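# Place the part onto the rack inside the cabinet

## Task

Set the part down on the rack that sits in the cabinet, then open the gripper and pull the arm away from it.

## Robot and tools

Robot: two six-joint arms, named left_arm and right_arm, each ending in a parallel two-finger gripper. The names are labels only and do not mean image sides. In the shared scene frame the origin lies on the table top midway between the arms, +x points out over the table, +z points up, and left_arm sits on the +y side. Base roots: left_arm at (+0.030, +0.313, 0) m, quat_wxyz (+1.000, 0, 0, +0.030); right_arm at (+0.048, -0.353, 0) m, quat_wxyz (+0.997, 0, 0, +0.081).

Gripper geometry: the fingers extend along the gripper's +z axis and close along its y axis. The reported end_effector_position is the point between the pads, roughly 1 cm short of the fingertips. A wrist camera is mounted on each gripper and takes up some space near it.

Tool execute_actions takes "actions", a list holding zero or one item, plus an optional "pictures" boolean (pictures come by default). An empty list moves nothing and just reports the state. A move item is {"rows": [...], "steps": N}, where N is 1 to 15 (default 15) and each step is 1/30 s. Every row holds exactly 14 numbers covering both arms at once: left_arm waist, shoulder, elbow, wrist pitch, wrist yaw, wrist roll, opening, then the same seven for right_arm. Rows are used one per step; if there are fewer rows than steps, the final row repeats. A wait item is {"steps": N} with N up to 300; it sends nothing new and returns after that many steps counted from the previous result. A refused call sends nothing.

Joint numbers are absolute target angles in radians, in the same form Joint positions prints them, not offsets. Ranges per arm: waist -2.618 to 3.054, shoulder 0.000 to 3.142, elbow 0.000 to 3.142, wrist pitch -1.571 to 1.571, wrist yaw -1.571 to 1.571, wrist roll -2.094 to 2.094. The true end of a joint may differ by up to 0.036 rad either way. A target more than 0.036 rad beyond a stated end, and farther out than the joint's last reported angle, gets the call refused; a target beyond the real end is clipped there and the result says "joint sent to its limit" (possibly referring to an earlier, still-running action). Missing that message does not prove there is room left.

Opening is an absolute value from -1 (closed) to +1 (fully open, pad gap 0.094 m). Away from the extremes, the fingers go to where grip_measured would read the commanded value. grip_measured reports finger opening on that same scale; each gripper may be off by about 1 mm of opening, consistently. To hold something, command an opening below grip_measured: around 0.03 below gives a firm grip, less gives a gentler one. Pad force tops out near 50 to 62 N (lower on some grippers, and lower for parts under about 2 mm thick), with a possible brief spike on contact.

Motion limits: each step, a joint's target is held within a set margin of its measured angle (waist 0.202, shoulder 0.258, elbow 0.238, wrist pitch 0.573, wrist yaw and roll 0.522 rad), and if the resulting gripper shift would exceed 70 mm the whole arm's targets are pulled back toward the current angles. So large moves need several calls. Between calls the arms keep heading for the last row sent, including while the model is thinking; this stops once everything is nearly still or any step is HELD. Fingers already moving keep moving.

Result lines: the state line `left_arm: …` | `right_arm: …` gives each gripper's end_effector_position (m) and end_effector_quat_wxyz in the scene frame; the printed position can be inaccurate, more so at long reach. Joint positions and Joint velocities list each arm's six joints (rad, rad/s) followed by the pad gap (m, m/s). "joint command not followed" means a clearance check altered or blocked some joint targets while the rest of the row still ran. HELD flags steps where all or part of the row was not sent. MOTOR HOT appears from 75 °C; at 90 °C that arm halts for 10 s, and at 100 °C the arm loses hold and drops; these halts show as OVER-TEMPERATURE FAULT. Holding loads heats motors, so avoid lingering while gripping.

Tool zoom_image takes "camera" (cam_high, cam_left_wrist or cam_right_wrist, all 504x504) and "region" [x0, y0, x1, y1] in pixels from the top-left, at most 504 by 504; it gives a closer look at that camera's latest image. Tool read_manual, with optional "section" (only "licences"), returns licence text and moves nothing. Tool finished_scene takes "scene", the current scene's number; it ends that scene irreversibly and reports whether the goal held.

Cautions: never let anything leave the table except where the task sends it; keep the arms from colliding or pressing on each other; avoid drops, slips, slams and forceful pushing. Occasional tugs on a held part or shoves on loose objects may happen. Smooth, efficient motion is preferred. Order: look, reach and grasp the part, carry it into the cabinet onto the rack, release, withdraw the arm, then call finished_scene.

Each tool is called after "Request:" as name([rows], argument=value, ...), one row to a line, values as JSON.

## Session

I'll start by looking at the scene.

Request:
execute_actions(actions=[])

Scene clock: 0.00 s of 4480.00 s.
left_arm: end_effector_position=(+0.1210, +0.4245, +0.1270) grip_measured=+1.000 end_effector_quat_wxyz=(-0.004, -0.643, +0.766, +0.008) | right_arm: end_effector_position=(+0.4604, -0.0009, +0.3970) grip_measured=+1.000 end_effector_quat_wxyz=(+0.375, +0.063, +0.851, +0.363)
Joint positions: left_arm=[ 0.795  1.074  0.932 -1.434 -0.018 -0.543  0.094] | right_arm=[ 0.547  1.939  2.313 -0.846  0.012  0.849  0.094]
Joint velocities: left_arm=[ 0.002 -0.007 -0.007 -0.022  0.007  0.022  0.   ] | right_arm=[-0.012 -0.007 -0.012 -0.022  0.007 -0.007  0.   ]
Motor temperatures (°C, as the motors report them): left_arm=[26 28 29 27 29 28] | right_arm=[29 29 29 30 28 28]

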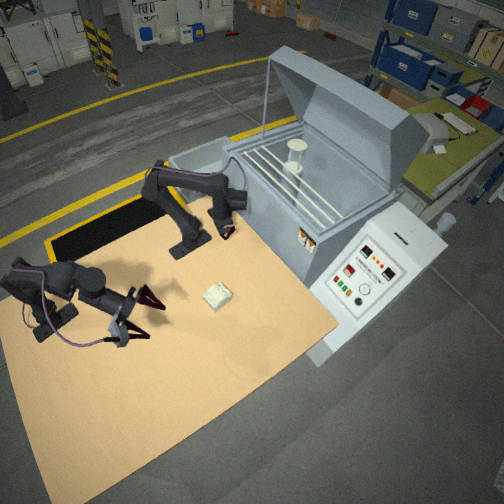

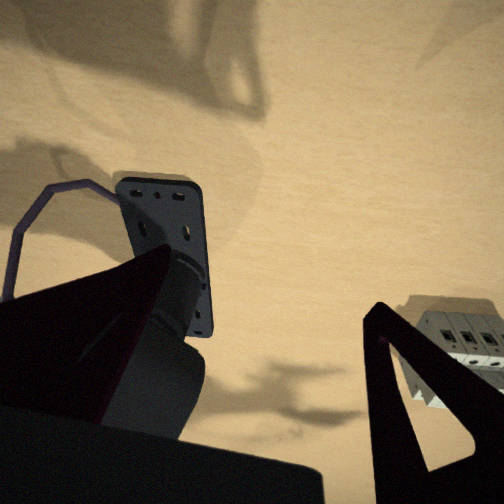

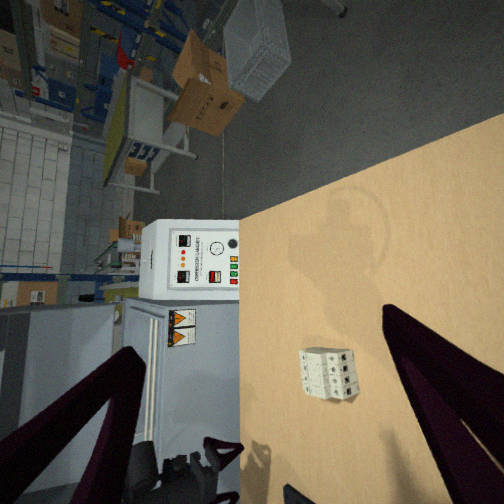

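Request:
zoom_image(camera="cam_high", region=[130, 40, 450, 360])

Request:
zoom_image(camera="cam_right_wrist", region=[250, 310, 410, 440])

Request:
zoom_image(camera="cam_high", region=[180, 260, 260, 330])

Region (130, 40, 450, 360) of cam_high's 504x504 image, scaled by 1.575, with more detail than that image has.

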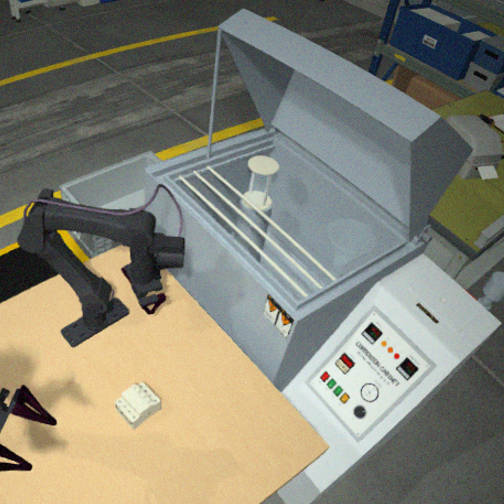

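Region (250, 310, 410, 440) of cam_right_wrist's 504x504 image, scaled by 3.150, with more detail than that image has; it fills the top 410 rows of this view, and the rest is white.

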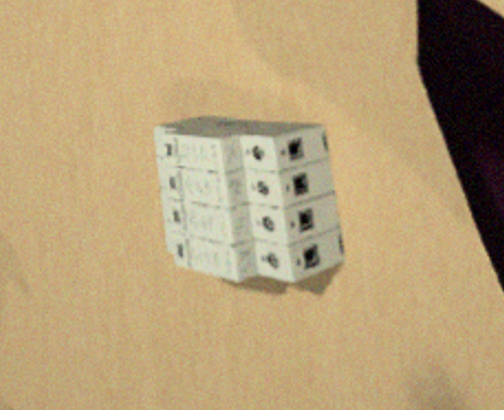

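Region (180, 260, 260, 330) of cam_high's 504x504 image, scaled by 6.300, with more detail than that image has; it fills the top 441 rows of this view, and the rest is white.

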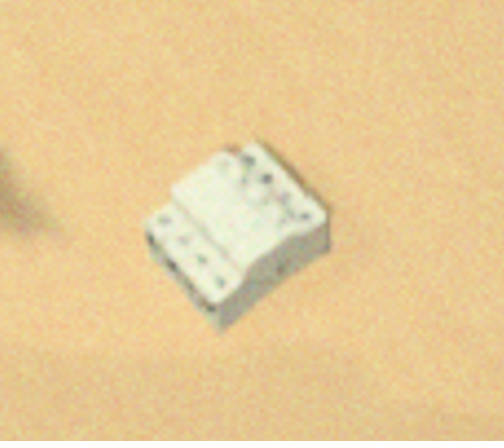

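Request:
zoom_image(camera="cam_high", region=[130, 150, 270, 280])

Request:
zoom_image(camera="cam_high", region=[0, 240, 180, 370])

Request:
zoom_image(camera="cam_high", region=[215, 110, 415, 300])

Region (130, 150, 270, 280) of cam_high's 504x504 image, scaled by 3.600, with more detail than that image has; it fills the top 468 rows of this view, and the rest is white.

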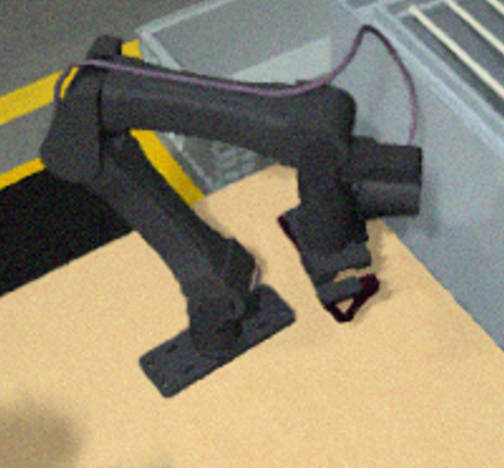

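Region (0, 240, 180, 370) of cam_high's 504x504 image, scaled by 2.800, with more detail than that image has.

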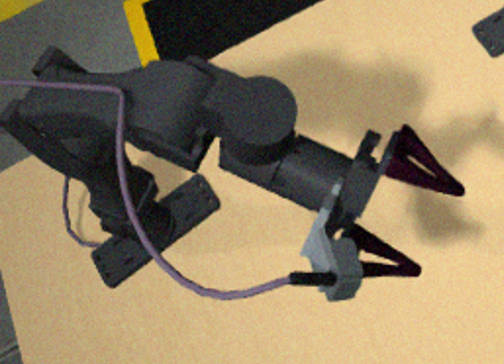

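Region (215, 110, 415, 300) of cam_high's 504x504 image, scaled by 2.520, with more detail than that image has; it fills the top 479 rows of this view, and the rest is white.

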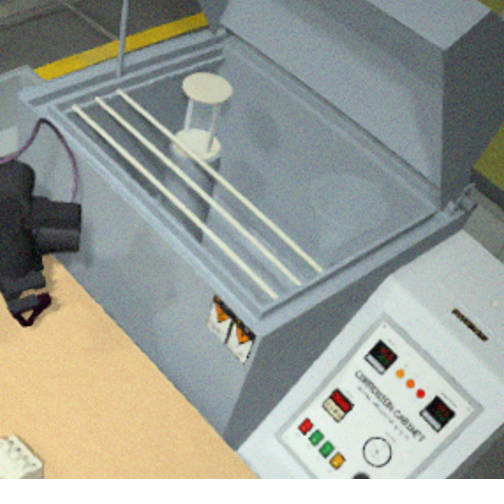

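Request:
zoom_image(camera="cam_high", region=[280, 200, 400, 380])

Request:
zoom_image(camera="cam_high", region=[215, 120, 315, 220])

Request:
zoom_image(camera="cam_right_wrist", region=[60, 200, 300, 504])

Region (280, 200, 400, 380) of cam_high's 504x504 image, scaled by 2.800, with more detail than that image has.

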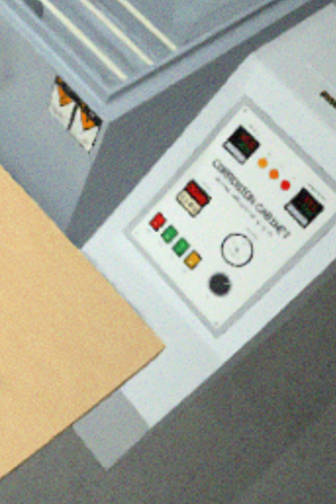

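Region (215, 120, 315, 220) of cam_high's 504x504 image, scaled by 5.040, with more detail than that image has.

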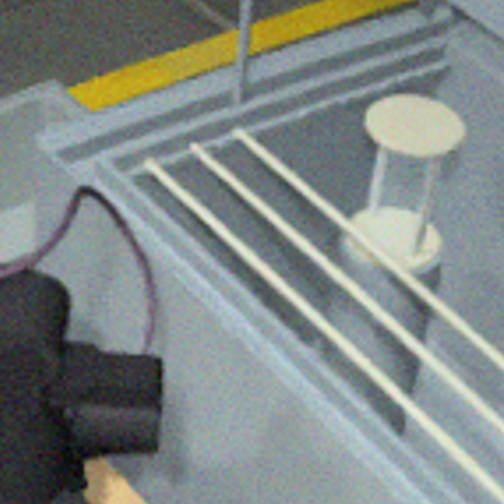

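Region (60, 200, 300, 504) of cam_right_wrist's 504x504 image, scaled by 1.658, with more detail than that image has; it fills the left 398 columns of this view, and the rest is white.

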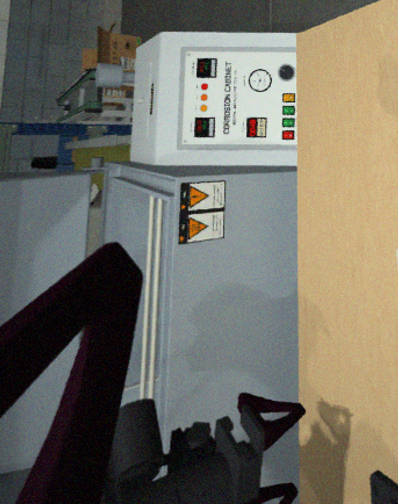

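Request:
zoom_image(camera="cam_right_wrist", region=[100, 280, 260, 400])

Request:
zoom_image(camera="cam_right_wrist", region=[110, 400, 330, 504])

Request:
zoom_image(camera="cam_left_wrist", region=[340, 270, 504, 430])

Region (100, 280, 260, 400) of cam_right_wrist's 504x504 image, scaled by 3.150, with more detail than that image has; it fills the top 378 rows of this view, and the rest is white.

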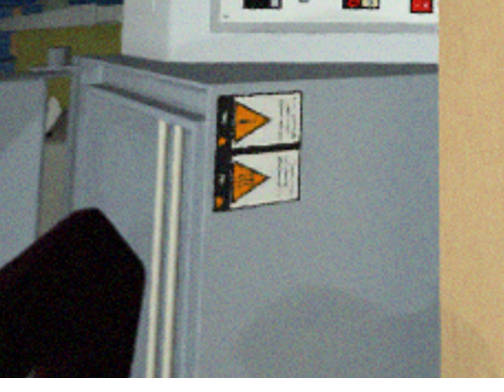

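Region (110, 400, 330, 504) of cam_right_wrist's 504x504 image, scaled by 2.291, with more detail than that image has; it fills the top 238 rows of this view, and the rest is white.

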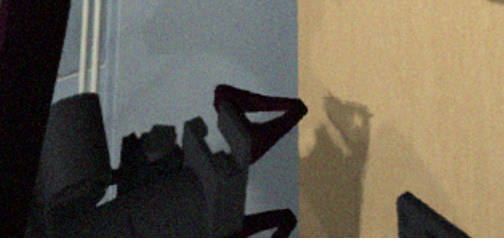

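Region (340, 270, 504, 430) of cam_left_wrist's 504x504 image, scaled by 3.073, with more detail than that image has; it fills the top 492 rows of this view, and the rest is white.

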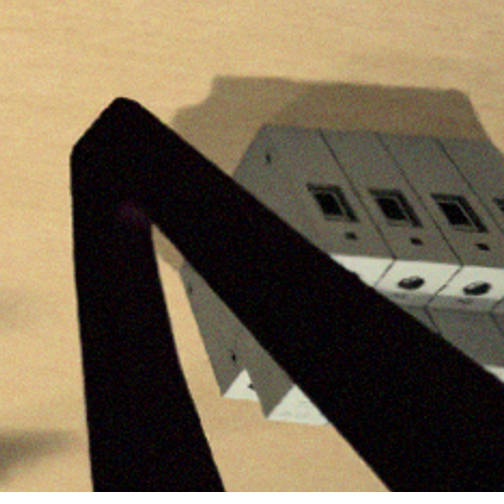

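Request:
execute_actions([
  {"rows": [
[0.782,1.086,0.940,-1.431,-0.006,-0.498,1, 0.547,1.939,2.313,-0.846,0.012,0.849,1],
[0.762,1.105,0.951,-1.426,0.013,-0.430,1, 0.547,1.939,2.313,-0.846,0.012,0.849,1],
[0.729,1.136,0.970,-1.418,0.044,-0.317,1, 0.547,1.939,2.313,-0.846,0.012,0.849,1],
[0.689,1.173,0.993,-1.409,0.082,-0.181,1, 0.547,1.939,2.313,-0.846,0.012,0.849,1],
[0.642,1.216,1.020,-1.398,0.126,-0.023,1, 0.547,1.939,2.313,-0.846,0.012,0.849,1],
[0.589,1.266,1.051,-1.385,0.175,0.158,1, 0.547,1.939,2.313,-0.846,0.012,0.849,1],
[0.529,1.322,1.085,-1.371,0.232,0.361,1, 0.547,1.939,2.313,-0.846,0.012,0.849,1],
[0.463,1.384,1.124,-1.356,0.294,0.587,1, 0.547,1.939,2.313,-0.846,0.012,0.849,1],
[0.396,1.445,1.162,-1.340,0.356,0.813,1, 0.547,1.939,2.313,-0.846,0.012,0.849,1],
[0.330,1.507,1.200,-1.324,0.419,1.039,1, 0.547,1.939,2.313,-0.846,0.012,0.849,1],
[0.263,1.569,1.238,-1.308,0.481,1.265,1, 0.547,1.939,2.313,-0.846,0.012,0.849,1],
[0.210,1.619,1.269,-1.296,0.531,1.446,1, 0.547,1.939,2.313,-0.846,0.012,0.849,1],
[0.170,1.656,1.292,-1.286,0.569,1.581,1, 0.547,1.939,2.313,-0.846,0.012,0.849,1],
[0.143,1.681,1.307,-1.280,0.594,1.672,1, 0.547,1.939,2.313,-0.846,0.012,0.849,1],
[0.130,1.693,1.315,-1.277,0.606,1.717,1, 0.547,1.939,2.313,-0.846,0.012,0.849,1]
], "steps": 15},
], pictures=false)

Scene clock: 120.50 s of 4480.00 s.
left_arm: end_effector_position=(+0.3012, +0.3096, +0.1155) grip_measured=+1.000 end_effector_quat_wxyz=(+0.030, +0.140, +0.966, -0.215) | right_arm: end_effector_position=(+0.4604, -0.0008, +0.3969) grip_measured=+1.000 end_effector_quat_wxyz=(+0.375, +0.063, +0.851, +0.363)
Joint positions: left_arm=[ 0.195  1.647  1.266 -1.311  0.422  0.568  0.094] | right_arm=[ 0.547  1.939  2.312 -0.846  0.012  0.849  0.094]
Joint velocities: left_arm=[-1.263  1.131  0.593  0.476  1.267  2.762  0.   ] | right_arm=[-0.007  0.012  0.007 -0.022 -0.081 -0.022  0.   ]
Motor temperatures (°C, as the motors report them): left_arm=[26 29 35 28 29 28] | right_arm=[29 42 34 38 28 28]
Steps of this call (steps 1 to 90: nothing new was sent; then 117.00 s passed at rest; steps 91 to 105: all 15 steps of this action). Readings (joint positions):
91: left_arm=[0.795 1.074 0.932 -1.434 -0.017 -0.536] | right_arm=[0.547 1.939 2.313 -0.846 0.012 0.849]
92: left_arm=[0.791 1.077 0.932 -1.434 -0.014 -0.520] | right_arm=[0.547 1.939 2.312 -0.846 0.012 0.849]
94: left_arm=[0.755 1.107 0.942 -1.435 0.006 -0.431] | right_arm=[0.547 1.939 2.312 -0.846 0.012 0.849]
98: left_arm=[0.576 1.278 1.043 -1.420 0.115 -0.063] | right_arm=[0.547 1.939 2.312 -0.846 0.012 0.849]
105: the state above

Request:
execute_actions([
  {"steps": 15},
])

Scene clock: 121.17 s of 4480.00 s.
left_arm: end_effector_position=(+0.3191, +0.2670, +0.1191) grip_measured=+1.000 end_effector_quat_wxyz=(+0.196, +0.639, +0.711, -0.219) | right_arm: end_effector_position=(+0.4604, -0.0008, +0.3969) grip_measured=+1.000 end_effector_quat_wxyz=(+0.375, +0.063, +0.851, +0.363)
Joint positions: left_arm=[ 0.12   1.704  1.288 -1.279  0.585  1.683  0.094] | right_arm=[ 0.547  1.939  2.312 -0.846  0.012  0.849  0.094]
Joint velocities: left_arm=[ 0.017 -0.002 -0.002 -0.066 -0.037  0.212  0.   ] | right_arm=[-0.007  0.007 -0.002  0.007  0.007 -0.007  0.   ]
Motor temperatures (°C, as the motors report them): left_arm=[26 29 35 28 29 28] | right_arm=[29 42 34 38 28 28]
Steps of this call (steps 1 to 20: the robot went on to your last target). Readings (joint positions):
1: left_arm=[0.158 1.677 1.280 -1.293 0.460 0.668] | right_arm=[0.547 1.939 2.312 -0.846 0.012 0.849]
2: left_arm=[0.134 1.695 1.284 -1.282 0.491 0.768] | right_arm=[0.547 1.939 2.312 -0.846 0.012 0.849]
4: left_arm=[0.119 1.704 1.285 -1.279 0.531 0.967] | right_arm=[0.547 1.939 2.312 -0.846 0.012 0.849]
8: left_arm=[0.120 1.704 1.288 -1.279 0.565 1.353] | right_arm=[0.547 1.939 2.312 -0.846 0.012 0.849]
20: the state above

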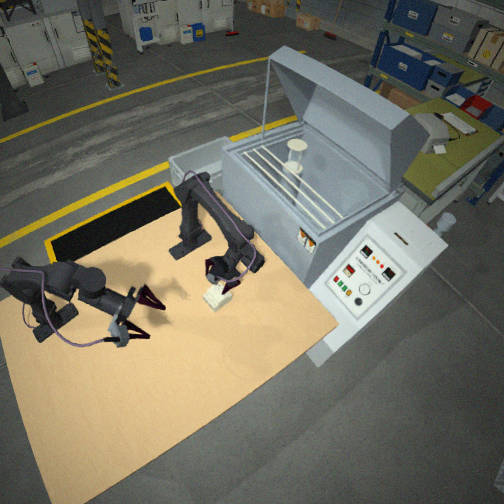

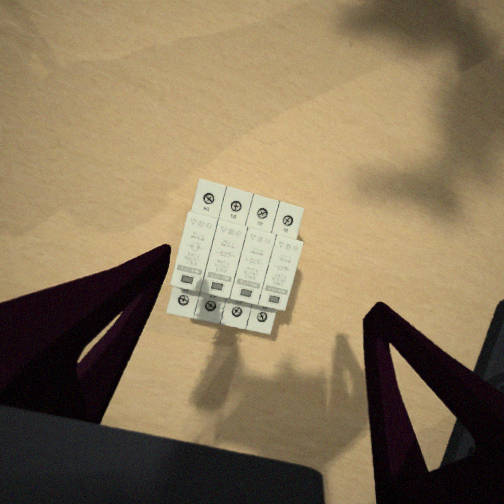

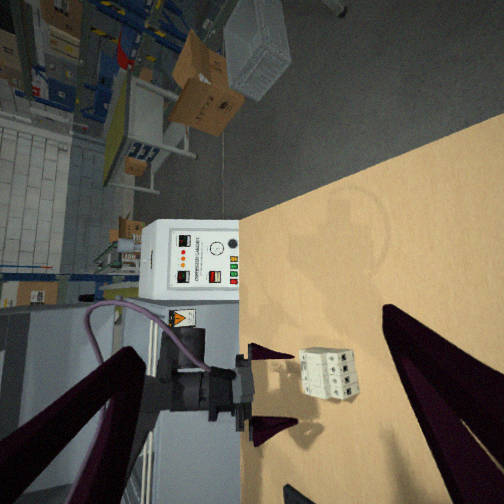

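Request:
zoom_image(camera="cam_left_wrist", region=[140, 160, 400, 360])

Region (140, 160, 400, 360) of cam_left_wrist's 504x504 image, scaled by 1.938, with more detail than that image has; it fills the top 388 rows of this view, and the rest is white.

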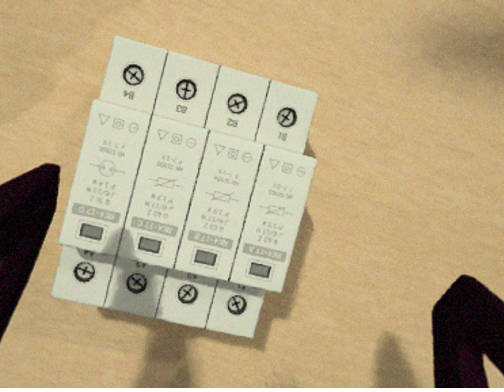

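Request:
execute_actions([
  {"rows": [
[0.120,1.704,1.286,-1.275,0.600,1.700,1, 0.547,1.937,2.316,-0.839,0.012,0.849,1],
[0.120,1.705,1.282,-1.268,0.602,1.698,1, 0.547,1.932,2.324,-0.824,0.012,0.849,1],
[0.120,1.706,1.275,-1.257,0.604,1.697,1, 0.547,1.925,2.336,-0.802,0.012,0.849,1],
[0.120,1.707,1.267,-1.242,0.606,1.695,1, 0.547,1.916,2.352,-0.773,0.012,0.849,1],
[0.120,1.708,1.256,-1.223,0.609,1.692,1, 0.547,1.905,2.372,-0.737,0.012,0.849,1],
[0.120,1.710,1.246,-1.205,0.612,1.689,1, 0.547,1.894,2.391,-0.700,0.012,0.849,1],
[0.120,1.711,1.235,-1.186,0.615,1.686,1, 0.547,1.883,2.411,-0.664,0.012,0.849,1],
[0.120,1.712,1.224,-1.167,0.618,1.684,1, 0.547,1.871,2.431,-0.627,0.012,0.849,1],
[0.120,1.714,1.214,-1.149,0.621,1.681,1, 0.547,1.860,2.450,-0.591,0.012,0.849,1],
[0.120,1.715,1.203,-1.130,0.624,1.678,1, 0.547,1.849,2.470,-0.554,0.012,0.849,1],
[0.120,1.716,1.195,-1.115,0.626,1.676,1, 0.547,1.840,2.485,-0.525,0.012,0.849,1],
[0.120,1.717,1.188,-1.104,0.628,1.674,1, 0.547,1.833,2.497,-0.503,0.012,0.849,1],
[0.120,1.718,1.184,-1.097,0.629,1.673,1, 0.547,1.828,2.505,-0.488,0.012,0.849,1],
[0.120,1.718,1.182,-1.093,0.630,1.672,1, 0.547,1.826,2.509,-0.481,0.012,0.849,1]
], "steps": 15},
], pictures=false)

Request:
execute_actions([
  {"steps": 10},
])

Scene clock: 184.10 s of 4480.00 s.
left_arm: end_effector_position=(+0.3270, +0.2657, +0.0987) grip_measured=+1.000 end_effector_quat_wxyz=(+0.219, +0.645, +0.703, -0.203) | right_arm: end_effector_position=(+0.4466, -0.0127, +0.5396) grip_measured=+1.000 end_effector_quat_wxyz=(+0.494, +0.055, +0.722, +0.482)
Joint positions: left_arm=[ 0.12   1.704  1.203 -1.137  0.603  1.686  0.094] | right_arm=[ 0.547  1.882  2.445 -0.61   0.012  0.849  0.094]
Joint velocities: left_arm=[ 0.007  0.002 -0.085  0.227  0.022 -0.051  0.   ] | right_arm=[-0.012 -0.295  0.354  0.74  -0.051 -0.022  0.   ]
Motor temperatures (°C, as the motors report them): left_arm=[26 36 39 27 29 28] | right_arm=[29 44 35 40 28 28]
Steps of this call (steps 1 to 30: the robot went on to your last target; steps 31 to 90: nothing new was sent; then 59.43 s passed at rest; steps 91 to 105: all 15 steps of this action). Readings (joint positions):
91: left_arm=[0.120 1.704 1.288 -1.279 0.586 1.706] | right_arm=[0.547 1.939 2.313 -0.845 0.012 0.849]
92: left_arm=[0.120 1.704 1.288 -1.278 0.586 1.706] | right_arm=[0.547 1.939 2.312 -0.843 0.012 0.849]
94: left_arm=[0.120 1.704 1.288 -1.272 0.586 1.705] | right_arm=[0.547 1.939 2.314 -0.829 0.012 0.849]
98: left_arm=[0.120 1.704 1.267 -1.227 0.592 1.700] | right_arm=[0.547 1.936 2.355 -0.764 0.012 0.849]
105: the state above

Scene clock: 184.43 s of 4480.00 s.
left_arm: end_effector_position=(+0.3342, +0.2662, +0.0984) grip_measured=+1.000 end_effector_quat_wxyz=(+0.231, +0.647, +0.701, -0.192) | right_arm: end_effector_position=(+0.4129, -0.0416, +0.6270) grip_measured=+1.000 end_effector_quat_wxyz=(+0.555, +0.049, +0.628, +0.543)
Joint positions: left_arm=[ 0.12   1.704  1.201 -1.102  0.609  1.681  0.094] | right_arm=[ 0.547  1.817  2.499 -0.475  0.012  0.849  0.094]
Joint velocities: left_arm=[-0.007  0.007 -0.007  0.037  0.007  0.022  0.   ] | right_arm=[ 0.002 -0.002 -0.012 -0.066 -0.022  0.022  0.   ]
Motor temperatures (°C, as the motors report them): left_arm=[26 36 39 27 29 28] | right_arm=[29 44 35 40 28 28]
Steps of this call (steps 1 to 10: the robot went on to your last target). Readings (joint positions):
1: left_arm=[0.120 1.704 1.201 -1.131 0.604 1.685] | right_arm=[0.547 1.872 2.458 -0.588 0.012 0.849]
2: left_arm=[0.120 1.704 1.201 -1.125 0.604 1.684] | right_arm=[0.547 1.862 2.469 -0.566 0.012 0.849]
4: left_arm=[0.120 1.704 1.201 -1.115 0.607 1.683] | right_arm=[0.547 1.841 2.485 -0.528 0.012 0.849]
8: left_arm=[0.120 1.704 1.201 -1.104 0.608 1.681] | right_arm=[0.547 1.817 2.499 -0.483 0.012 0.849]
10: the state above

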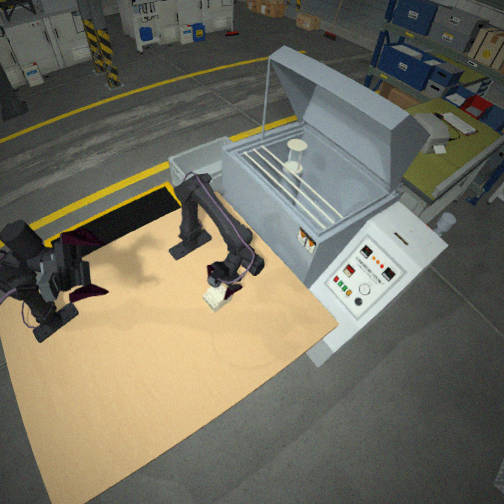

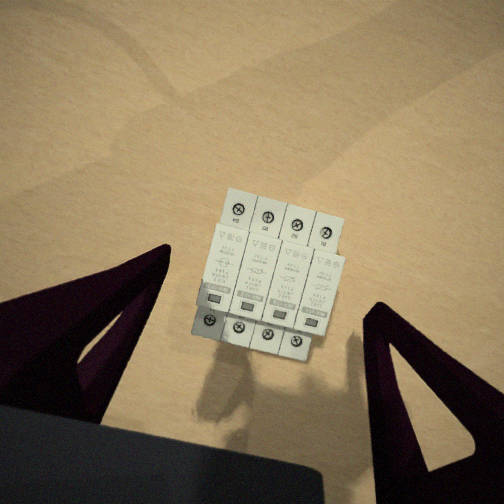

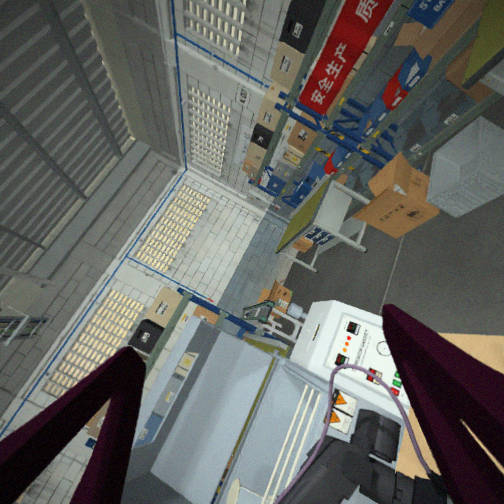

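Request:
execute_actions([
  {"rows": [
[0.120,1.726,1.181,-1.094,0.630,1.672,1, 0.547,1.826,2.509,-0.481,0.012,0.849,1],
[0.120,1.727,1.178,-1.084,0.630,1.672,1, 0.547,1.826,2.509,-0.481,0.012,0.849,1],
[0.120,1.729,1.173,-1.072,0.630,1.672,1, 0.547,1.826,2.509,-0.481,0.012,0.849,1],
[0.120,1.731,1.167,-1.060,0.630,1.672,1, 0.547,1.826,2.509,-0.481,0.012,0.849,1],
[0.120,1.734,1.160,-1.046,0.630,1.672,1, 0.547,1.826,2.509,-0.481,0.012,0.849,1],
[0.120,1.737,1.152,-1.031,0.630,1.672,1, 0.547,1.826,2.509,-0.481,0.012,0.849,1],
[0.120,1.741,1.143,-1.016,0.630,1.672,1, 0.547,1.826,2.509,-0.481,0.012,0.849,1],
[0.120,1.745,1.133,-1.001,0.630,1.672,1, 0.547,1.826,2.509,-0.481,0.012,0.849,1],
[0.120,1.750,1.124,-0.985,0.630,1.672,1, 0.547,1.826,2.509,-0.481,0.012,0.849,1],
[0.120,1.755,1.114,-0.970,0.630,1.672,1, 0.547,1.826,2.509,-0.481,0.012,0.849,1],
[0.120,1.761,1.104,-0.955,0.630,1.672,1, 0.547,1.826,2.509,-0.481,0.012,0.849,1],
[0.120,1.766,1.094,-0.941,0.630,1.672,1, 0.547,1.826,2.509,-0.481,0.012,0.849,1],
[0.120,1.772,1.085,-0.929,0.630,1.672,1, 0.547,1.826,2.509,-0.481,0.012,0.849,1],
[0.120,1.778,1.076,-0.917,0.630,1.672,1, 0.547,1.826,2.509,-0.481,0.012,0.849,1],
[0.120,1.784,1.067,-0.907,0.630,1.672,1, 0.547,1.826,2.509,-0.481,0.012,0.849,1]
], "steps": 15},
], pictures=false)

Request:
execute_actions([
  {"rows": [
[0.120,1.789,1.060,-0.898,0.630,1.672,1, 0.547,1.826,2.509,-0.481,0.012,0.849,1],
[0.120,1.794,1.053,-0.892,0.630,1.672,1, 0.547,1.826,2.509,-0.481,0.012,0.849,1],
[0.120,1.799,1.048,-0.888,0.630,1.672,1, 0.547,1.826,2.509,-0.481,0.012,0.849,1],
[0.120,1.803,1.043,-0.887,0.630,1.672,1, 0.547,1.826,2.509,-0.481,0.012,0.849,1],
[0.120,1.805,1.040,-0.887,0.630,1.672,1, 0.547,1.826,2.509,-0.481,0.012,0.849,1],
[0.120,1.807,1.038,-0.887,0.630,1.672,1, 0.547,1.826,2.509,-0.481,0.012,0.849,1],
[0.120,1.808,1.037,-0.887,0.630,1.672,1, 0.547,1.826,2.509,-0.481,0.012,0.849,1]
], "steps": 13},
])

Scene clock: 208.10 s of 4480.00 s.
left_arm: end_effector_position=(+0.3329, +0.2655, +0.0594) grip_measured=+1.000 end_effector_quat_wxyz=(+0.227, +0.644, +0.703, -0.199) | right_arm: end_effector_position=(+0.4132, -0.0414, +0.6266) grip_measured=+1.000 end_effector_quat_wxyz=(+0.555, +0.049, +0.628, +0.543)
Joint positions: left_arm=[ 0.12   1.762  1.103 -0.962  0.612  1.681  0.094] | right_arm=[ 0.547  1.818  2.499 -0.475  0.012  0.849  0.094]
Joint velocities: left_arm=[-0.007  0.178 -0.261  0.388  0.022 -0.022  0.   ] | right_arm=[-0.007  0.012 -0.022  0.037 -0.037 -0.022  0.   ]
Motor temperatures (°C, as the motors report them): left_arm=[26 35 36 28 29 28] | right_arm=[29 41 35 41 28 28]
Steps of this call (steps 1 to 30: the robot went on to your last target; steps 31 to 90: nothing new was sent; then 20.17 s passed at rest; steps 91 to 105: all 15 steps of this action). Readings (joint positions):
91: left_arm=[0.120 1.704 1.201 -1.099 0.610 1.681] | right_arm=[0.547 1.818 2.499 -0.475 0.012 0.849]
92: left_arm=[0.120 1.706 1.201 -1.097 0.610 1.681] | right_arm=[0.547 1.818 2.499 -0.475 0.012 0.849]
94: left_arm=[0.120 1.712 1.199 -1.089 0.611 1.681] | right_arm=[0.547 1.818 2.499 -0.475 0.012 0.849]
98: left_arm=[0.120 1.723 1.172 -1.050 0.611 1.681] | right_arm=[0.547 1.818 2.499 -0.475 0.012 0.849]
105: the state above

Scene clock: 208.53 s of 4480.00 s.
left_arm: end_effector_position=(+0.3288, +0.2648, +0.0388) grip_measured=+1.000 end_effector_quat_wxyz=(+0.221, +0.642, +0.704, -0.206) | right_arm: end_effector_position=(+0.4132, -0.0414, +0.6266) grip_measured=+1.000 end_effector_quat_wxyz=(+0.555, +0.049, +0.628, +0.543)
Joint positions: left_arm=[ 0.12   1.798  1.056 -0.898  0.612  1.68   0.094] | right_arm=[ 0.547  1.818  2.499 -0.475  0.012  0.849  0.094]
Joint velocities: left_arm=[ 0.007 -0.002 -0.027  0.007  0.007 -0.007  0.   ] | right_arm=[-0.007 -0.012  0.002  0.081  0.022  0.022  0.   ]
Motor temperatures (°C, as the motors report them): left_arm=[26 35 36 28 29 28] | right_arm=[29 41 35 41 28 28]
Steps of this call (steps 1 to 13: all 13 steps of this action). Readings (joint positions):
1: left_arm=[0.120 1.768 1.094 -0.951 0.612 1.681] | right_arm=[0.547 1.818 2.499 -0.475 0.012 0.849]
2: left_arm=[0.120 1.774 1.086 -0.941 0.612 1.681] | right_arm=[0.547 1.818 2.499 -0.475 0.012 0.849]
4: left_arm=[0.120 1.785 1.072 -0.924 0.612 1.681] | right_arm=[0.547 1.818 2.499 -0.475 0.012 0.849]
8: left_arm=[0.120 1.798 1.057 -0.907 0.612 1.680] | right_arm=[0.547 1.818 2.499 -0.475 0.012 0.849]
13: the state above

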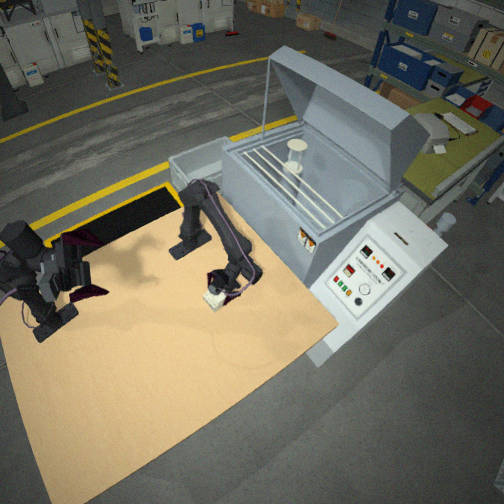

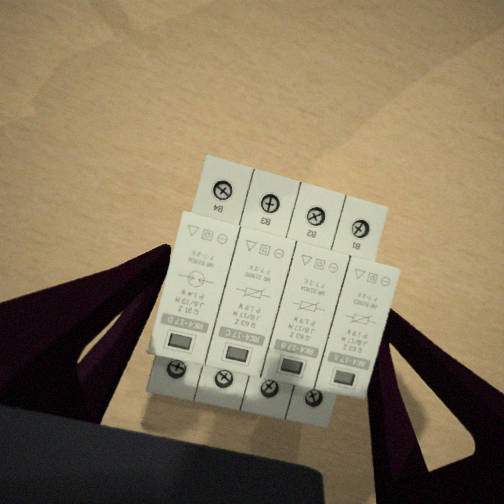

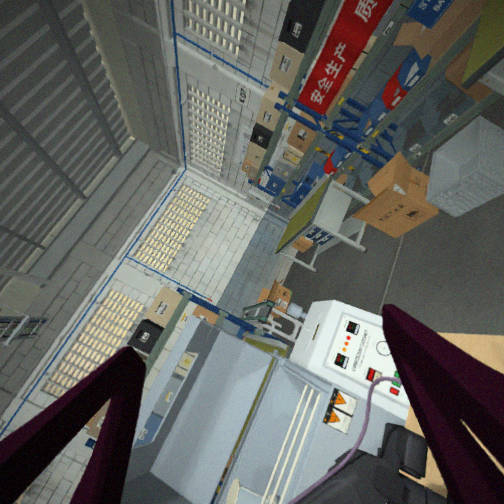

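Request:
zoom_image(camera="cam_right_wrist", region=[150, 300, 440, 504])

Region (150, 300, 440, 504) of cam_right_wrist's 504x504 image, scaled by 1.738, with more detail than that image has; it fills the top 355 rows of this view, and the rest is white.

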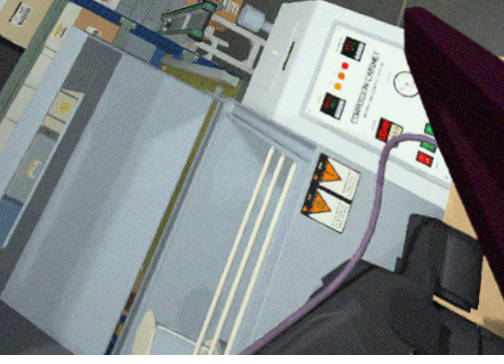

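Request:
execute_actions([
  {"rows": [
[0.120,1.806,1.042,-0.887,0.630,1.672,0.92, 0.547,1.826,2.509,-0.481,0.012,0.849,1],
[0.120,1.804,1.047,-0.887,0.630,1.672,0.84, 0.547,1.826,2.509,-0.481,0.012,0.849,1],
[0.120,1.802,1.052,-0.887,0.630,1.672,0.76, 0.547,1.826,2.509,-0.481,0.012,0.849,1],
[0.120,1.800,1.056,-0.887,0.630,1.672,0.70, 0.547,1.826,2.509,-0.481,0.012,0.849,1],
[0.120,1.798,1.056,-0.887,0.630,1.672,0.65, 0.547,1.826,2.509,-0.481,0.012,0.849,1],
[0.120,1.798,1.056,-0.887,0.630,1.672,0.61, 0.547,1.826,2.509,-0.481,0.012,0.849,1],
[0.120,1.798,1.056,-0.887,0.630,1.672,0.585, 0.547,1.826,2.509,-0.481,0.012,0.849,1],
[0.120,1.798,1.056,-0.887,0.630,1.672,0.565, 0.547,1.826,2.509,-0.481,0.012,0.849,1],
[0.120,1.798,1.056,-0.887,0.630,1.672,0.55, 0.547,1.826,2.509,-0.481,0.012,0.849,1],
[0.120,1.798,1.056,-0.887,0.630,1.672,0.535, 0.547,1.826,2.509,-0.481,0.012,0.849,1],
[0.120,1.798,1.056,-0.887,0.630,1.672,0.52, 0.547,1.826,2.509,-0.481,0.012,0.849,1],
[0.120,1.798,1.056,-0.887,0.630,1.672,0.505, 0.547,1.826,2.509,-0.481,0.012,0.849,1],
[0.120,1.798,1.056,-0.887,0.630,1.672,0.49, 0.547,1.826,2.509,-0.481,0.012,0.849,1],
[0.120,1.798,1.056,-0.887,0.630,1.672,0.48, 0.547,1.826,2.509,-0.481,0.012,0.849,1]
], "steps": 15},
], pictures=false)

Request:
execute_actions([
  {"steps": 5},
])

Scene clock: 329.03 s of 4480.00 s.
left_arm: end_effector_position=(+0.3319, +0.2653, +0.0387) grip_measured=+0.526 end_effector_quat_wxyz=(+0.225, +0.643, +0.704, -0.201) | right_arm: end_effector_position=(+0.4132, -0.0414, +0.6266) grip_measured=+1.000 end_effector_quat_wxyz=(+0.555, +0.049, +0.628, +0.543)
Joint positions: left_arm=[ 0.12   1.798  1.056 -0.884  0.612  1.677  0.072] | right_arm=[ 0.547  1.818  2.499 -0.475  0.012  0.849  0.094]
Joint velocities: left_arm=[ 0.022 -0.007  0.002  0.037 -0.051  0.022 -0.   ] | right_arm=[0.002 0.002 0.022 0.081 0.007 0.007 0.   ]
Motor temperatures (°C, as the motors report them): left_arm=[26 37 35 28 30 28] | right_arm=[29 41 36 42 28 28]
Steps of this call (steps 1 to 15: the robot went on to your last target; steps 16 to 90: nothing new was sent; then 117.00 s passed at rest; steps 91 to 105: all 15 steps of this action). Readings (joint positions):
91: left_arm=[0.120 1.798 1.056 -0.893 0.612 1.680] | right_arm=[0.547 1.818 2.499 -0.475 0.012 0.849]
92: left_arm=[0.120 1.798 1.056 -0.893 0.612 1.680] | right_arm=[0.547 1.818 2.499 -0.475 0.012 0.849]
94: left_arm=[0.120 1.798 1.056 -0.893 0.612 1.680] | right_arm=[0.547 1.818 2.499 -0.475 0.012 0.849]
98: left_arm=[0.120 1.798 1.056 -0.886 0.612 1.680] | right_arm=[0.547 1.818 2.499 -0.475 0.012 0.849]
105: the state above

Scene clock: 329.20 s of 4480.00 s.
left_arm: end_effector_position=(+0.3319, +0.2653, +0.0387) grip_measured=+0.526 end_effector_quat_wxyz=(+0.225, +0.643, +0.704, -0.201) | right_arm: end_effector_position=(+0.4132, -0.0414, +0.6266) grip_measured=+1.000 end_effector_quat_wxyz=(+0.555, +0.049, +0.628, +0.543)
Joint positions: left_arm=[ 0.12   1.798  1.056 -0.884  0.612  1.677  0.072] | right_arm=[ 0.547  1.818  2.499 -0.475  0.012  0.849  0.094]
Joint velocities: left_arm=[-0.002 -0.007  0.012 -0.081 -0.007 -0.051 -0.   ] | right_arm=[-0.002 -0.017  0.017  0.051 -0.007 -0.022  0.   ]
Motor temperatures (°C, as the motors report them): left_arm=[26 37 35 28 30 28] | right_arm=[29 41 36 42 28 28]
Steps of this call (steps 1 to 5: the robot went on to your last target). Readings (joint positions):
1: left_arm=[0.120 1.798 1.056 -0.884 0.612 1.677] | right_arm=[0.547 1.818 2.499 -0.475 0.012 0.849]
2: left_arm=[0.120 1.798 1.056 -0.884 0.612 1.677] | right_arm=[0.547 1.818 2.499 -0.475 0.012 0.849]
4: left_arm=[0.120 1.798 1.056 -0.884 0.612 1.677] | right_arm=[0.547 1.818 2.499 -0.475 0.012 0.849]
5: the state above

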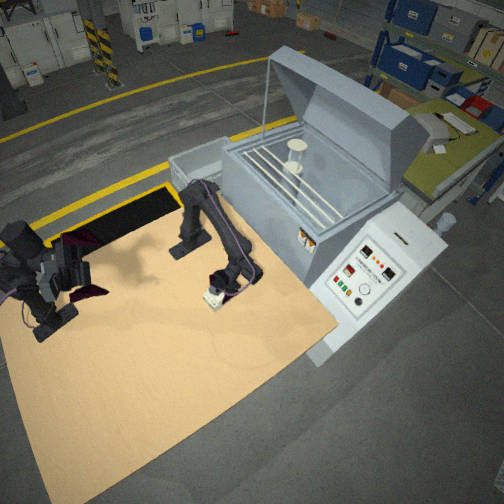

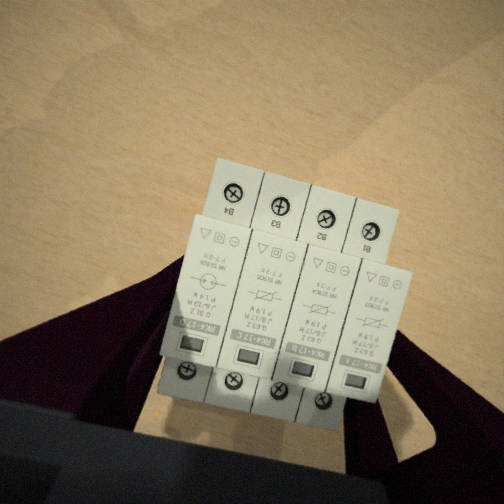

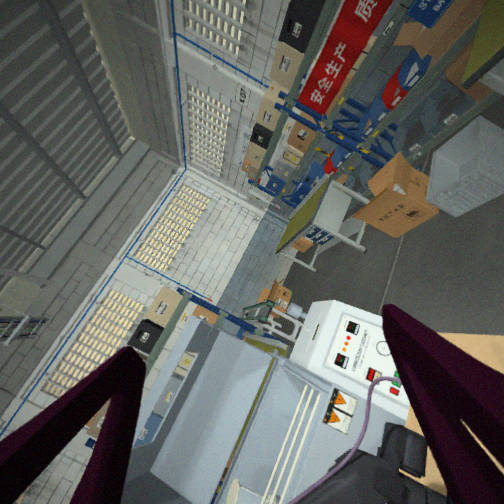

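Request:
execute_actions([
  {"rows": [
[0.120,1.798,1.071,-0.887,0.630,1.677,0.48, 0.547,1.826,2.509,-0.481,0.012,0.849,1],
[0.120,1.798,1.087,-0.900,0.630,1.677,0.48, 0.547,1.826,2.509,-0.481,0.012,0.849,1],
[0.120,1.798,1.100,-0.925,0.630,1.677,0.48, 0.547,1.826,2.509,-0.481,0.012,0.849,1],
[0.120,1.798,1.117,-0.960,0.630,1.677,0.48, 0.547,1.826,2.509,-0.481,0.012,0.849,1],
[0.120,1.798,1.139,-1.000,0.630,1.676,0.48, 0.547,1.826,2.509,-0.481,0.012,0.849,1],
[0.120,1.798,1.165,-1.034,0.630,1.665,0.48, 0.547,1.826,2.509,-0.481,0.012,0.849,1],
[0.120,1.798,1.194,-1.060,0.630,1.647,0.48, 0.547,1.826,2.509,-0.481,0.012,0.849,1],
[0.120,1.798,1.227,-1.084,0.630,1.622,0.48, 0.547,1.826,2.509,-0.481,0.012,0.849,1],
[0.121,1.798,1.263,-1.108,0.630,1.592,0.48, 0.547,1.826,2.509,-0.481,0.012,0.849,1],
[0.126,1.798,1.302,-1.130,0.630,1.556,0.48, 0.547,1.826,2.509,-0.481,0.012,0.849,1],
[0.133,1.798,1.343,-1.151,0.630,1.514,0.48, 0.547,1.826,2.509,-0.481,0.012,0.849,1],
[0.142,1.798,1.386,-1.172,0.629,1.468,0.48, 0.547,1.826,2.509,-0.481,0.012,0.849,1],
[0.154,1.798,1.431,-1.190,0.626,1.417,0.48, 0.547,1.826,2.509,-0.481,0.012,0.849,1],
[0.168,1.798,1.478,-1.209,0.622,1.363,0.48, 0.547,1.826,2.509,-0.481,0.012,0.849,1],
[0.185,1.798,1.526,-1.225,0.615,1.305,0.48, 0.547,1.826,2.509,-0.481,0.012,0.849,1]
], "steps": 15},
], pictures=false)

Request:
execute_actions([
  {"rows": [
[0.203,1.798,1.575,-1.241,0.607,1.244,0.48, 0.547,1.826,2.509,-0.481,0.012,0.849,1],
[0.224,1.798,1.624,-1.254,0.595,1.181,0.48, 0.547,1.826,2.509,-0.481,0.012,0.849,1],
[0.246,1.798,1.674,-1.264,0.581,1.115,0.48, 0.547,1.826,2.509,-0.481,0.012,0.849,1],
[0.270,1.798,1.724,-1.272,0.564,1.048,0.48, 0.547,1.826,2.509,-0.481,0.012,0.849,1],
[0.296,1.798,1.773,-1.278,0.545,0.979,0.48, 0.547,1.826,2.509,-0.481,0.012,0.849,1],
[0.324,1.798,1.822,-1.282,0.523,0.910,0.48, 0.547,1.826,2.509,-0.481,0.012,0.849,1],
[0.353,1.798,1.870,-1.284,0.497,0.840,0.48, 0.547,1.826,2.509,-0.481,0.012,0.849,1],
[0.383,1.798,1.917,-1.285,0.470,0.770,0.48, 0.547,1.826,2.509,-0.481,0.012,0.849,1],
[0.414,1.798,1.962,-1.285,0.440,0.701,0.48, 0.547,1.826,2.509,-0.481,0.012,0.849,1],
[0.447,1.798,2.005,-1.285,0.406,0.632,0.48, 0.547,1.826,2.509,-0.481,0.012,0.849,1],
[0.480,1.798,2.046,-1.285,0.372,0.565,0.48, 0.547,1.826,2.509,-0.481,0.012,0.849,1],
[0.515,1.798,2.085,-1.285,0.335,0.499,0.48, 0.547,1.826,2.509,-0.481,0.012,0.849,1],
[0.550,1.798,2.121,-1.285,0.298,0.436,0.48, 0.547,1.826,2.509,-0.481,0.012,0.849,1],
[0.586,1.798,2.154,-1.285,0.261,0.375,0.48, 0.547,1.826,2.509,-0.481,0.012,0.849,1],
[0.623,1.798,2.183,-1.285,0.222,0.317,0.48, 0.547,1.826,2.509,-0.481,0.012,0.849,1]
], "steps": 15},
], pictures=false)

Request:
execute_actions([
  {"rows": [
[0.659,1.798,2.209,-1.285,0.186,0.263,0.48, 0.547,1.826,2.509,-0.481,0.012,0.849,1],
[0.697,1.800,2.231,-1.285,0.151,0.212,0.48, 0.547,1.826,2.509,-0.481,0.012,0.849,1],
[0.734,1.802,2.248,-1.285,0.119,0.166,0.48, 0.547,1.826,2.509,-0.481,0.012,0.849,1],
[0.772,1.805,2.261,-1.285,0.090,0.124,0.48, 0.547,1.826,2.509,-0.481,0.012,0.849,1],
[0.809,1.808,2.269,-1.285,0.064,0.088,0.48, 0.547,1.826,2.509,-0.481,0.012,0.849,1],
[0.847,1.812,2.272,-1.285,0.042,0.058,0.48, 0.547,1.826,2.509,-0.481,0.012,0.849,1],
[0.884,1.817,2.272,-1.285,0.024,0.033,0.48, 0.547,1.826,2.509,-0.481,0.012,0.849,1],
[0.921,1.822,2.272,-1.285,0.011,0.015,0.48, 0.547,1.826,2.509,-0.481,0.012,0.849,1],
[0.957,1.828,2.272,-1.285,0.003,0.004,0.48, 0.547,1.826,2.509,-0.481,0.012,0.849,1],
[0.993,1.834,2.272,-1.285,-0.003,-0.004,0.48, 0.547,1.826,2.509,-0.481,0.012,0.849,1],
[1.029,1.840,2.272,-1.285,-0.006,-0.008,0.48, 0.547,1.826,2.509,-0.481,0.012,0.849,1],
[1.063,1.847,2.272,-1.285,-0.006,-0.008,0.48, 0.547,1.826,2.509,-0.481,0.012,0.849,1],
[1.097,1.854,2.272,-1.285,-0.006,-0.008,0.48, 0.547,1.826,2.509,-0.481,0.012,0.849,1],
[1.129,1.861,2.272,-1.285,-0.006,-0.008,0.48, 0.547,1.826,2.509,-0.481,0.012,0.849,1],
[1.161,1.868,2.272,-1.284,-0.006,-0.008,0.48, 0.547,1.826,2.509,-0.481,0.012,0.849,1]
], "steps": 15},
], pictures=false)

Request:
execute_actions([
  {"rows": [
[1.191,1.874,2.272,-1.282,-0.006,-0.008,0.48, 0.547,1.826,2.509,-0.481,0.012,0.849,1],
[1.220,1.881,2.272,-1.280,-0.006,-0.008,0.48, 0.547,1.826,2.509,-0.481,0.012,0.849,1],
[1.247,1.888,2.272,-1.278,-0.006,-0.008,0.48, 0.547,1.826,2.509,-0.481,0.012,0.849,1],
[1.273,1.895,2.272,-1.276,-0.006,-0.008,0.48, 0.547,1.826,2.509,-0.481,0.012,0.849,1],
[1.297,1.901,2.272,-1.274,-0.006,-0.008,0.48, 0.547,1.826,2.509,-0.481,0.012,0.849,1],
[1.320,1.907,2.272,-1.272,-0.006,-0.008,0.48, 0.547,1.826,2.509,-0.481,0.012,0.849,1],
[1.340,1.913,2.272,-1.270,-0.006,-0.008,0.48, 0.547,1.826,2.509,-0.481,0.012,0.849,1],
[1.359,1.918,2.272,-1.268,-0.006,-0.008,0.48, 0.547,1.826,2.509,-0.481,0.012,0.849,1],
[1.375,1.923,2.272,-1.266,-0.006,-0.008,0.48, 0.547,1.826,2.509,-0.481,0.012,0.849,1],
[1.390,1.927,2.272,-1.264,-0.006,-0.008,0.48, 0.547,1.826,2.509,-0.481,0.012,0.849,1],
[1.402,1.930,2.272,-1.263,-0.006,-0.008,0.48, 0.547,1.826,2.509,-0.481,0.012,0.849,1],
[1.411,1.933,2.272,-1.262,-0.006,-0.008,0.48, 0.547,1.826,2.509,-0.481,0.012,0.849,1],
[1.418,1.935,2.272,-1.262,-0.006,-0.008,0.48, 0.547,1.826,2.509,-0.481,0.012,0.849,1],
[1.422,1.937,2.272,-1.262,-0.006,-0.008,0.48, 0.547,1.826,2.509,-0.481,0.012,0.849,1],
[1.4235,1.937,2.272,-1.262,-0.006,-0.008,0.48, 0.547,1.826,2.509,-0.481,0.012,0.849,1]
], "steps": 15},
], pictures=false)

Request:
execute_actions([
  {"steps": 8},
])

Scene clock: 362.27 s of 4480.00 s.
left_arm: end_effector_position=(+0.3800, +0.2863, +0.1139) grip_measured=+0.525 end_effector_quat_wxyz=(+0.220, +0.577, +0.766, -0.178) | right_arm: end_effector_position=(+0.4132, -0.0414, +0.6266) grip_measured=+1.000 end_effector_quat_wxyz=(+0.555, +0.049, +0.628, +0.543)
Joint positions: left_arm=[ 0.139  1.811  1.406 -1.137  0.573  1.482  0.072] | right_arm=[ 0.547  1.818  2.499 -0.475  0.012  0.849  0.094]
Joint velocities: left_arm=[ 0.281 -0.007  1.355 -0.491 -0.022 -1.106  0.   ] | right_arm=[ 0.007 -0.007  0.007 -0.051 -0.022  0.037  0.   ]
Motor temperatures (°C, as the motors report them): left_arm=[26 39 36 28 30 28] | right_arm=[29 41 36 42 28 28]
Steps of this call (steps 1 to 15: the robot went on to your last target; steps 16 to 90: nothing new was sent; then 29.57 s passed at rest; steps 91 to 105: all 15 steps of this action). Readings (joint positions):
91: left_arm=[0.120 1.798 1.056 -0.884 0.612 1.677] | right_arm=[0.547 1.818 2.499 -0.475 0.012 0.849]
92: left_arm=[0.120 1.798 1.056 -0.884 0.612 1.677] | right_arm=[0.547 1.818 2.499 -0.475 0.012 0.849]
94: left_arm=[0.120 1.799 1.063 -0.895 0.607 1.677] | right_arm=[0.547 1.818 2.499 -0.475 0.012 0.849]
98: left_arm=[0.120 1.807 1.131 -0.984 0.583 1.665] | right_arm=[0.547 1.818 2.499 -0.475 0.012 0.849]
105: the state above

Scene clock: 362.77 s of 4480.00 s.
left_arm: end_effector_position=(+0.4165, +0.5144, +0.3011) grip_measured=+0.525 end_effector_quat_wxyz=(+0.323, +0.036, +0.945, +0.027) | right_arm: end_effector_position=(+0.4132, -0.0414, +0.6266) grip_measured=+1.000 end_effector_quat_wxyz=(+0.555, +0.049, +0.628, +0.543)
Joint positions: left_arm=[ 0.552  1.811  2.093 -1.273  0.335  0.587  0.072] | right_arm=[ 0.547  1.818  2.499 -0.475  0.012  0.849  0.094]
Joint velocities: left_arm=[ 1.028  0.007  0.95  -0.037 -0.916 -1.78  -0.   ] | right_arm=[-0.012  0.002  0.012 -0.007 -0.066 -0.066  0.   ]
Motor temperatures (°C, as the motors report them): left_arm=[26 39 36 28 30 28] | right_arm=[29 41 36 42 28 28]
Steps of this call (steps 1 to 15: all 15 steps of this action). Readings (joint positions):
1: left_arm=[0.152 1.811 1.455 -1.155 0.573 1.438] | right_arm=[0.547 1.818 2.499 -0.475 0.012 0.849]
2: left_arm=[0.168 1.811 1.504 -1.171 0.570 1.390] | right_arm=[0.547 1.818 2.499 -0.475 0.012 0.849]
4: left_arm=[0.209 1.811 1.604 -1.201 0.560 1.284] | right_arm=[0.547 1.818 2.499 -0.475 0.012 0.849]
8: left_arm=[0.317 1.811 1.801 -1.243 0.509 1.042] | right_arm=[0.547 1.818 2.499 -0.475 0.012 0.849]
15: the state above

Scene clock: 363.27 s of 4480.00 s.
left_arm: end_effector_position=(+0.2099, +0.7262, +0.3136) grip_measured=+0.524 end_effector_quat_wxyz=(+0.258, -0.506, +0.806, +0.169) | right_arm: end_effector_position=(+0.4132, -0.0414, +0.6266) grip_measured=+1.000 end_effector_quat_wxyz=(+0.555, +0.049, +0.628, +0.543)
Joint positions: left_arm=[ 1.103  1.868  2.234 -1.309  0.014  0.038  0.072] | right_arm=[ 0.547  1.818  2.499 -0.475  0.012  0.849  0.094]
Joint velocities: left_arm=[ 0.896  0.305  0.017 -0.066 -0.11  -0.256  0.   ] | right_arm=[-0.012 -0.012 -0.012 -0.022 -0.037  0.037  0.   ]
Motor temperatures (°C, as the motors report them): left_arm=[26 39 37 28 30 28] | right_arm=[29 41 36 42 28 28]
Steps of this call (steps 1 to 15: all 15 steps of this action). Readings (joint positions):
1: left_arm=[0.589 1.811 2.124 -1.276 0.303 0.525] | right_arm=[0.547 1.818 2.499 -0.475 0.012 0.849]
2: left_arm=[0.626 1.811 2.152 -1.277 0.272 0.466] | right_arm=[0.547 1.818 2.499 -0.475 0.012 0.849]
4: left_arm=[0.703 1.811 2.196 -1.281 0.209 0.354] | right_arm=[0.547 1.818 2.499 -0.475 0.012 0.849]
8: left_arm=[0.856 1.812 2.231 -1.287 0.100 0.177] | right_arm=[0.547 1.818 2.499 -0.475 0.012 0.849]
15: the state above

Scene clock: 363.77 s of 4480.00 s.
left_arm: end_effector_position=(+0.0688, +0.7758, +0.2776) grip_measured=+0.524 end_effector_quat_wxyz=(+0.194, -0.650, +0.711, +0.185) | right_arm: end_effector_position=(+0.4132, -0.0414, +0.6266) grip_measured=+1.000 end_effector_quat_wxyz=(+0.555, +0.049, +0.628, +0.543)
Joint positions: left_arm=[ 1.42   1.949  2.234 -1.312 -0.012  0.001  0.072] | right_arm=[ 0.547  1.818  2.499 -0.475  0.012  0.849  0.094]
Joint velocities: left_arm=[ 0.159  0.046  0.002 -0.007  0.007 -0.051  0.002] | right_arm=[ 0.007 -0.002 -0.002 -0.037 -0.037  0.007  0.   ]
Motor temperatures (°C, as the motors report them): left_arm=[26 39 37 28 30 28] | right_arm=[29 41 36 42 28 28]
Steps of this call (steps 1 to 15: all 15 steps of this action). Readings (joint positions):
1: left_arm=[1.134 1.878 2.234 -1.311 0.010 0.030] | right_arm=[0.547 1.818 2.499 -0.475 0.012 0.849]
2: left_arm=[1.165 1.888 2.234 -1.312 0.007 0.024] | right_arm=[0.547 1.818 2.499 -0.475 0.012 0.849]
4: left_arm=[1.224 1.905 2.234 -1.312 0.002 0.016] | right_arm=[0.547 1.818 2.499 -0.475 0.012 0.849]
8: left_arm=[1.323 1.928 2.234 -1.312 -0.004 0.006] | right_arm=[0.547 1.818 2.499 -0.475 0.012 0.849]
15: the state above

Scene clock: 364.03 s of 4480.00 s.
left_arm: end_effector_position=(+0.0670, +0.7763, +0.2766) grip_measured=+0.524 end_effector_quat_wxyz=(+0.194, -0.652, +0.709, +0.184) | right_arm: end_effector_position=(+0.4132, -0.0414, +0.6266) grip_measured=+1.000 end_effector_quat_wxyz=(+0.555, +0.049, +0.628, +0.543)
Joint positions: left_arm=[ 1.425  1.951  2.234 -1.312 -0.01   0.001  0.072] | right_arm=[ 0.547  1.818  2.499 -0.475  0.012  0.849  0.094]
Joint velocities: left_arm=[-0.007  0.002 -0.012 -0.022  0.081 -0.066 -0.   ] | right_arm=[-0.017 -0.002 -0.002 -0.037 -0.051 -0.095  0.   ]
Motor temperatures (°C, as the motors report them): left_arm=[26 39 37 28 30 28] | right_arm=[29 41 36 42 28 28]
Steps of this call (steps 1 to 8: the robot went on to your last target). Readings (joint positions):
1: left_arm=[1.424 1.950 2.234 -1.312 -0.013 0.001] | right_arm=[0.547 1.818 2.499 -0.475 0.012 0.849]
2: left_arm=[1.425 1.951 2.234 -1.312 -0.013 0.001] | right_arm=[0.547 1.818 2.499 -0.475 0.012 0.849]
4: left_arm=[1.425 1.951 2.234 -1.312 -0.011 0.001] | right_arm=[0.547 1.818 2.499 -0.475 0.012 0.849]
8: the state above

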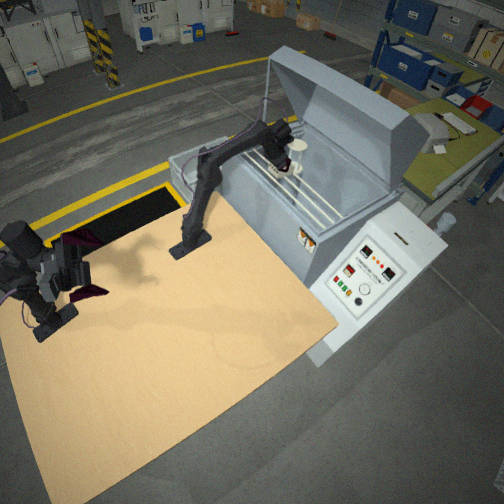

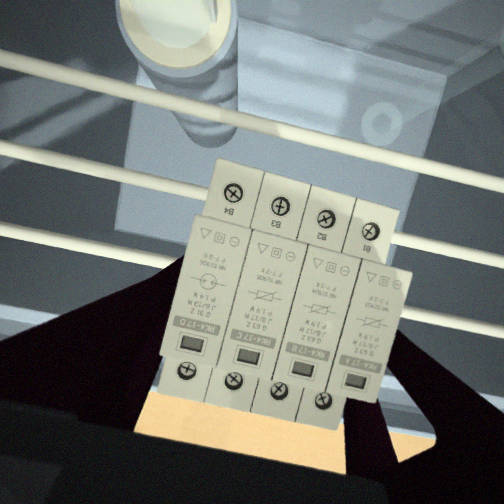

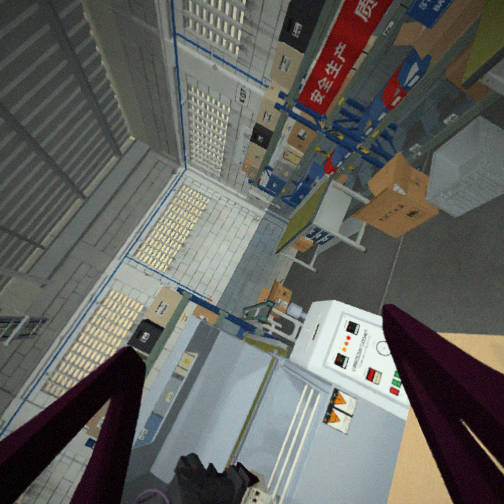

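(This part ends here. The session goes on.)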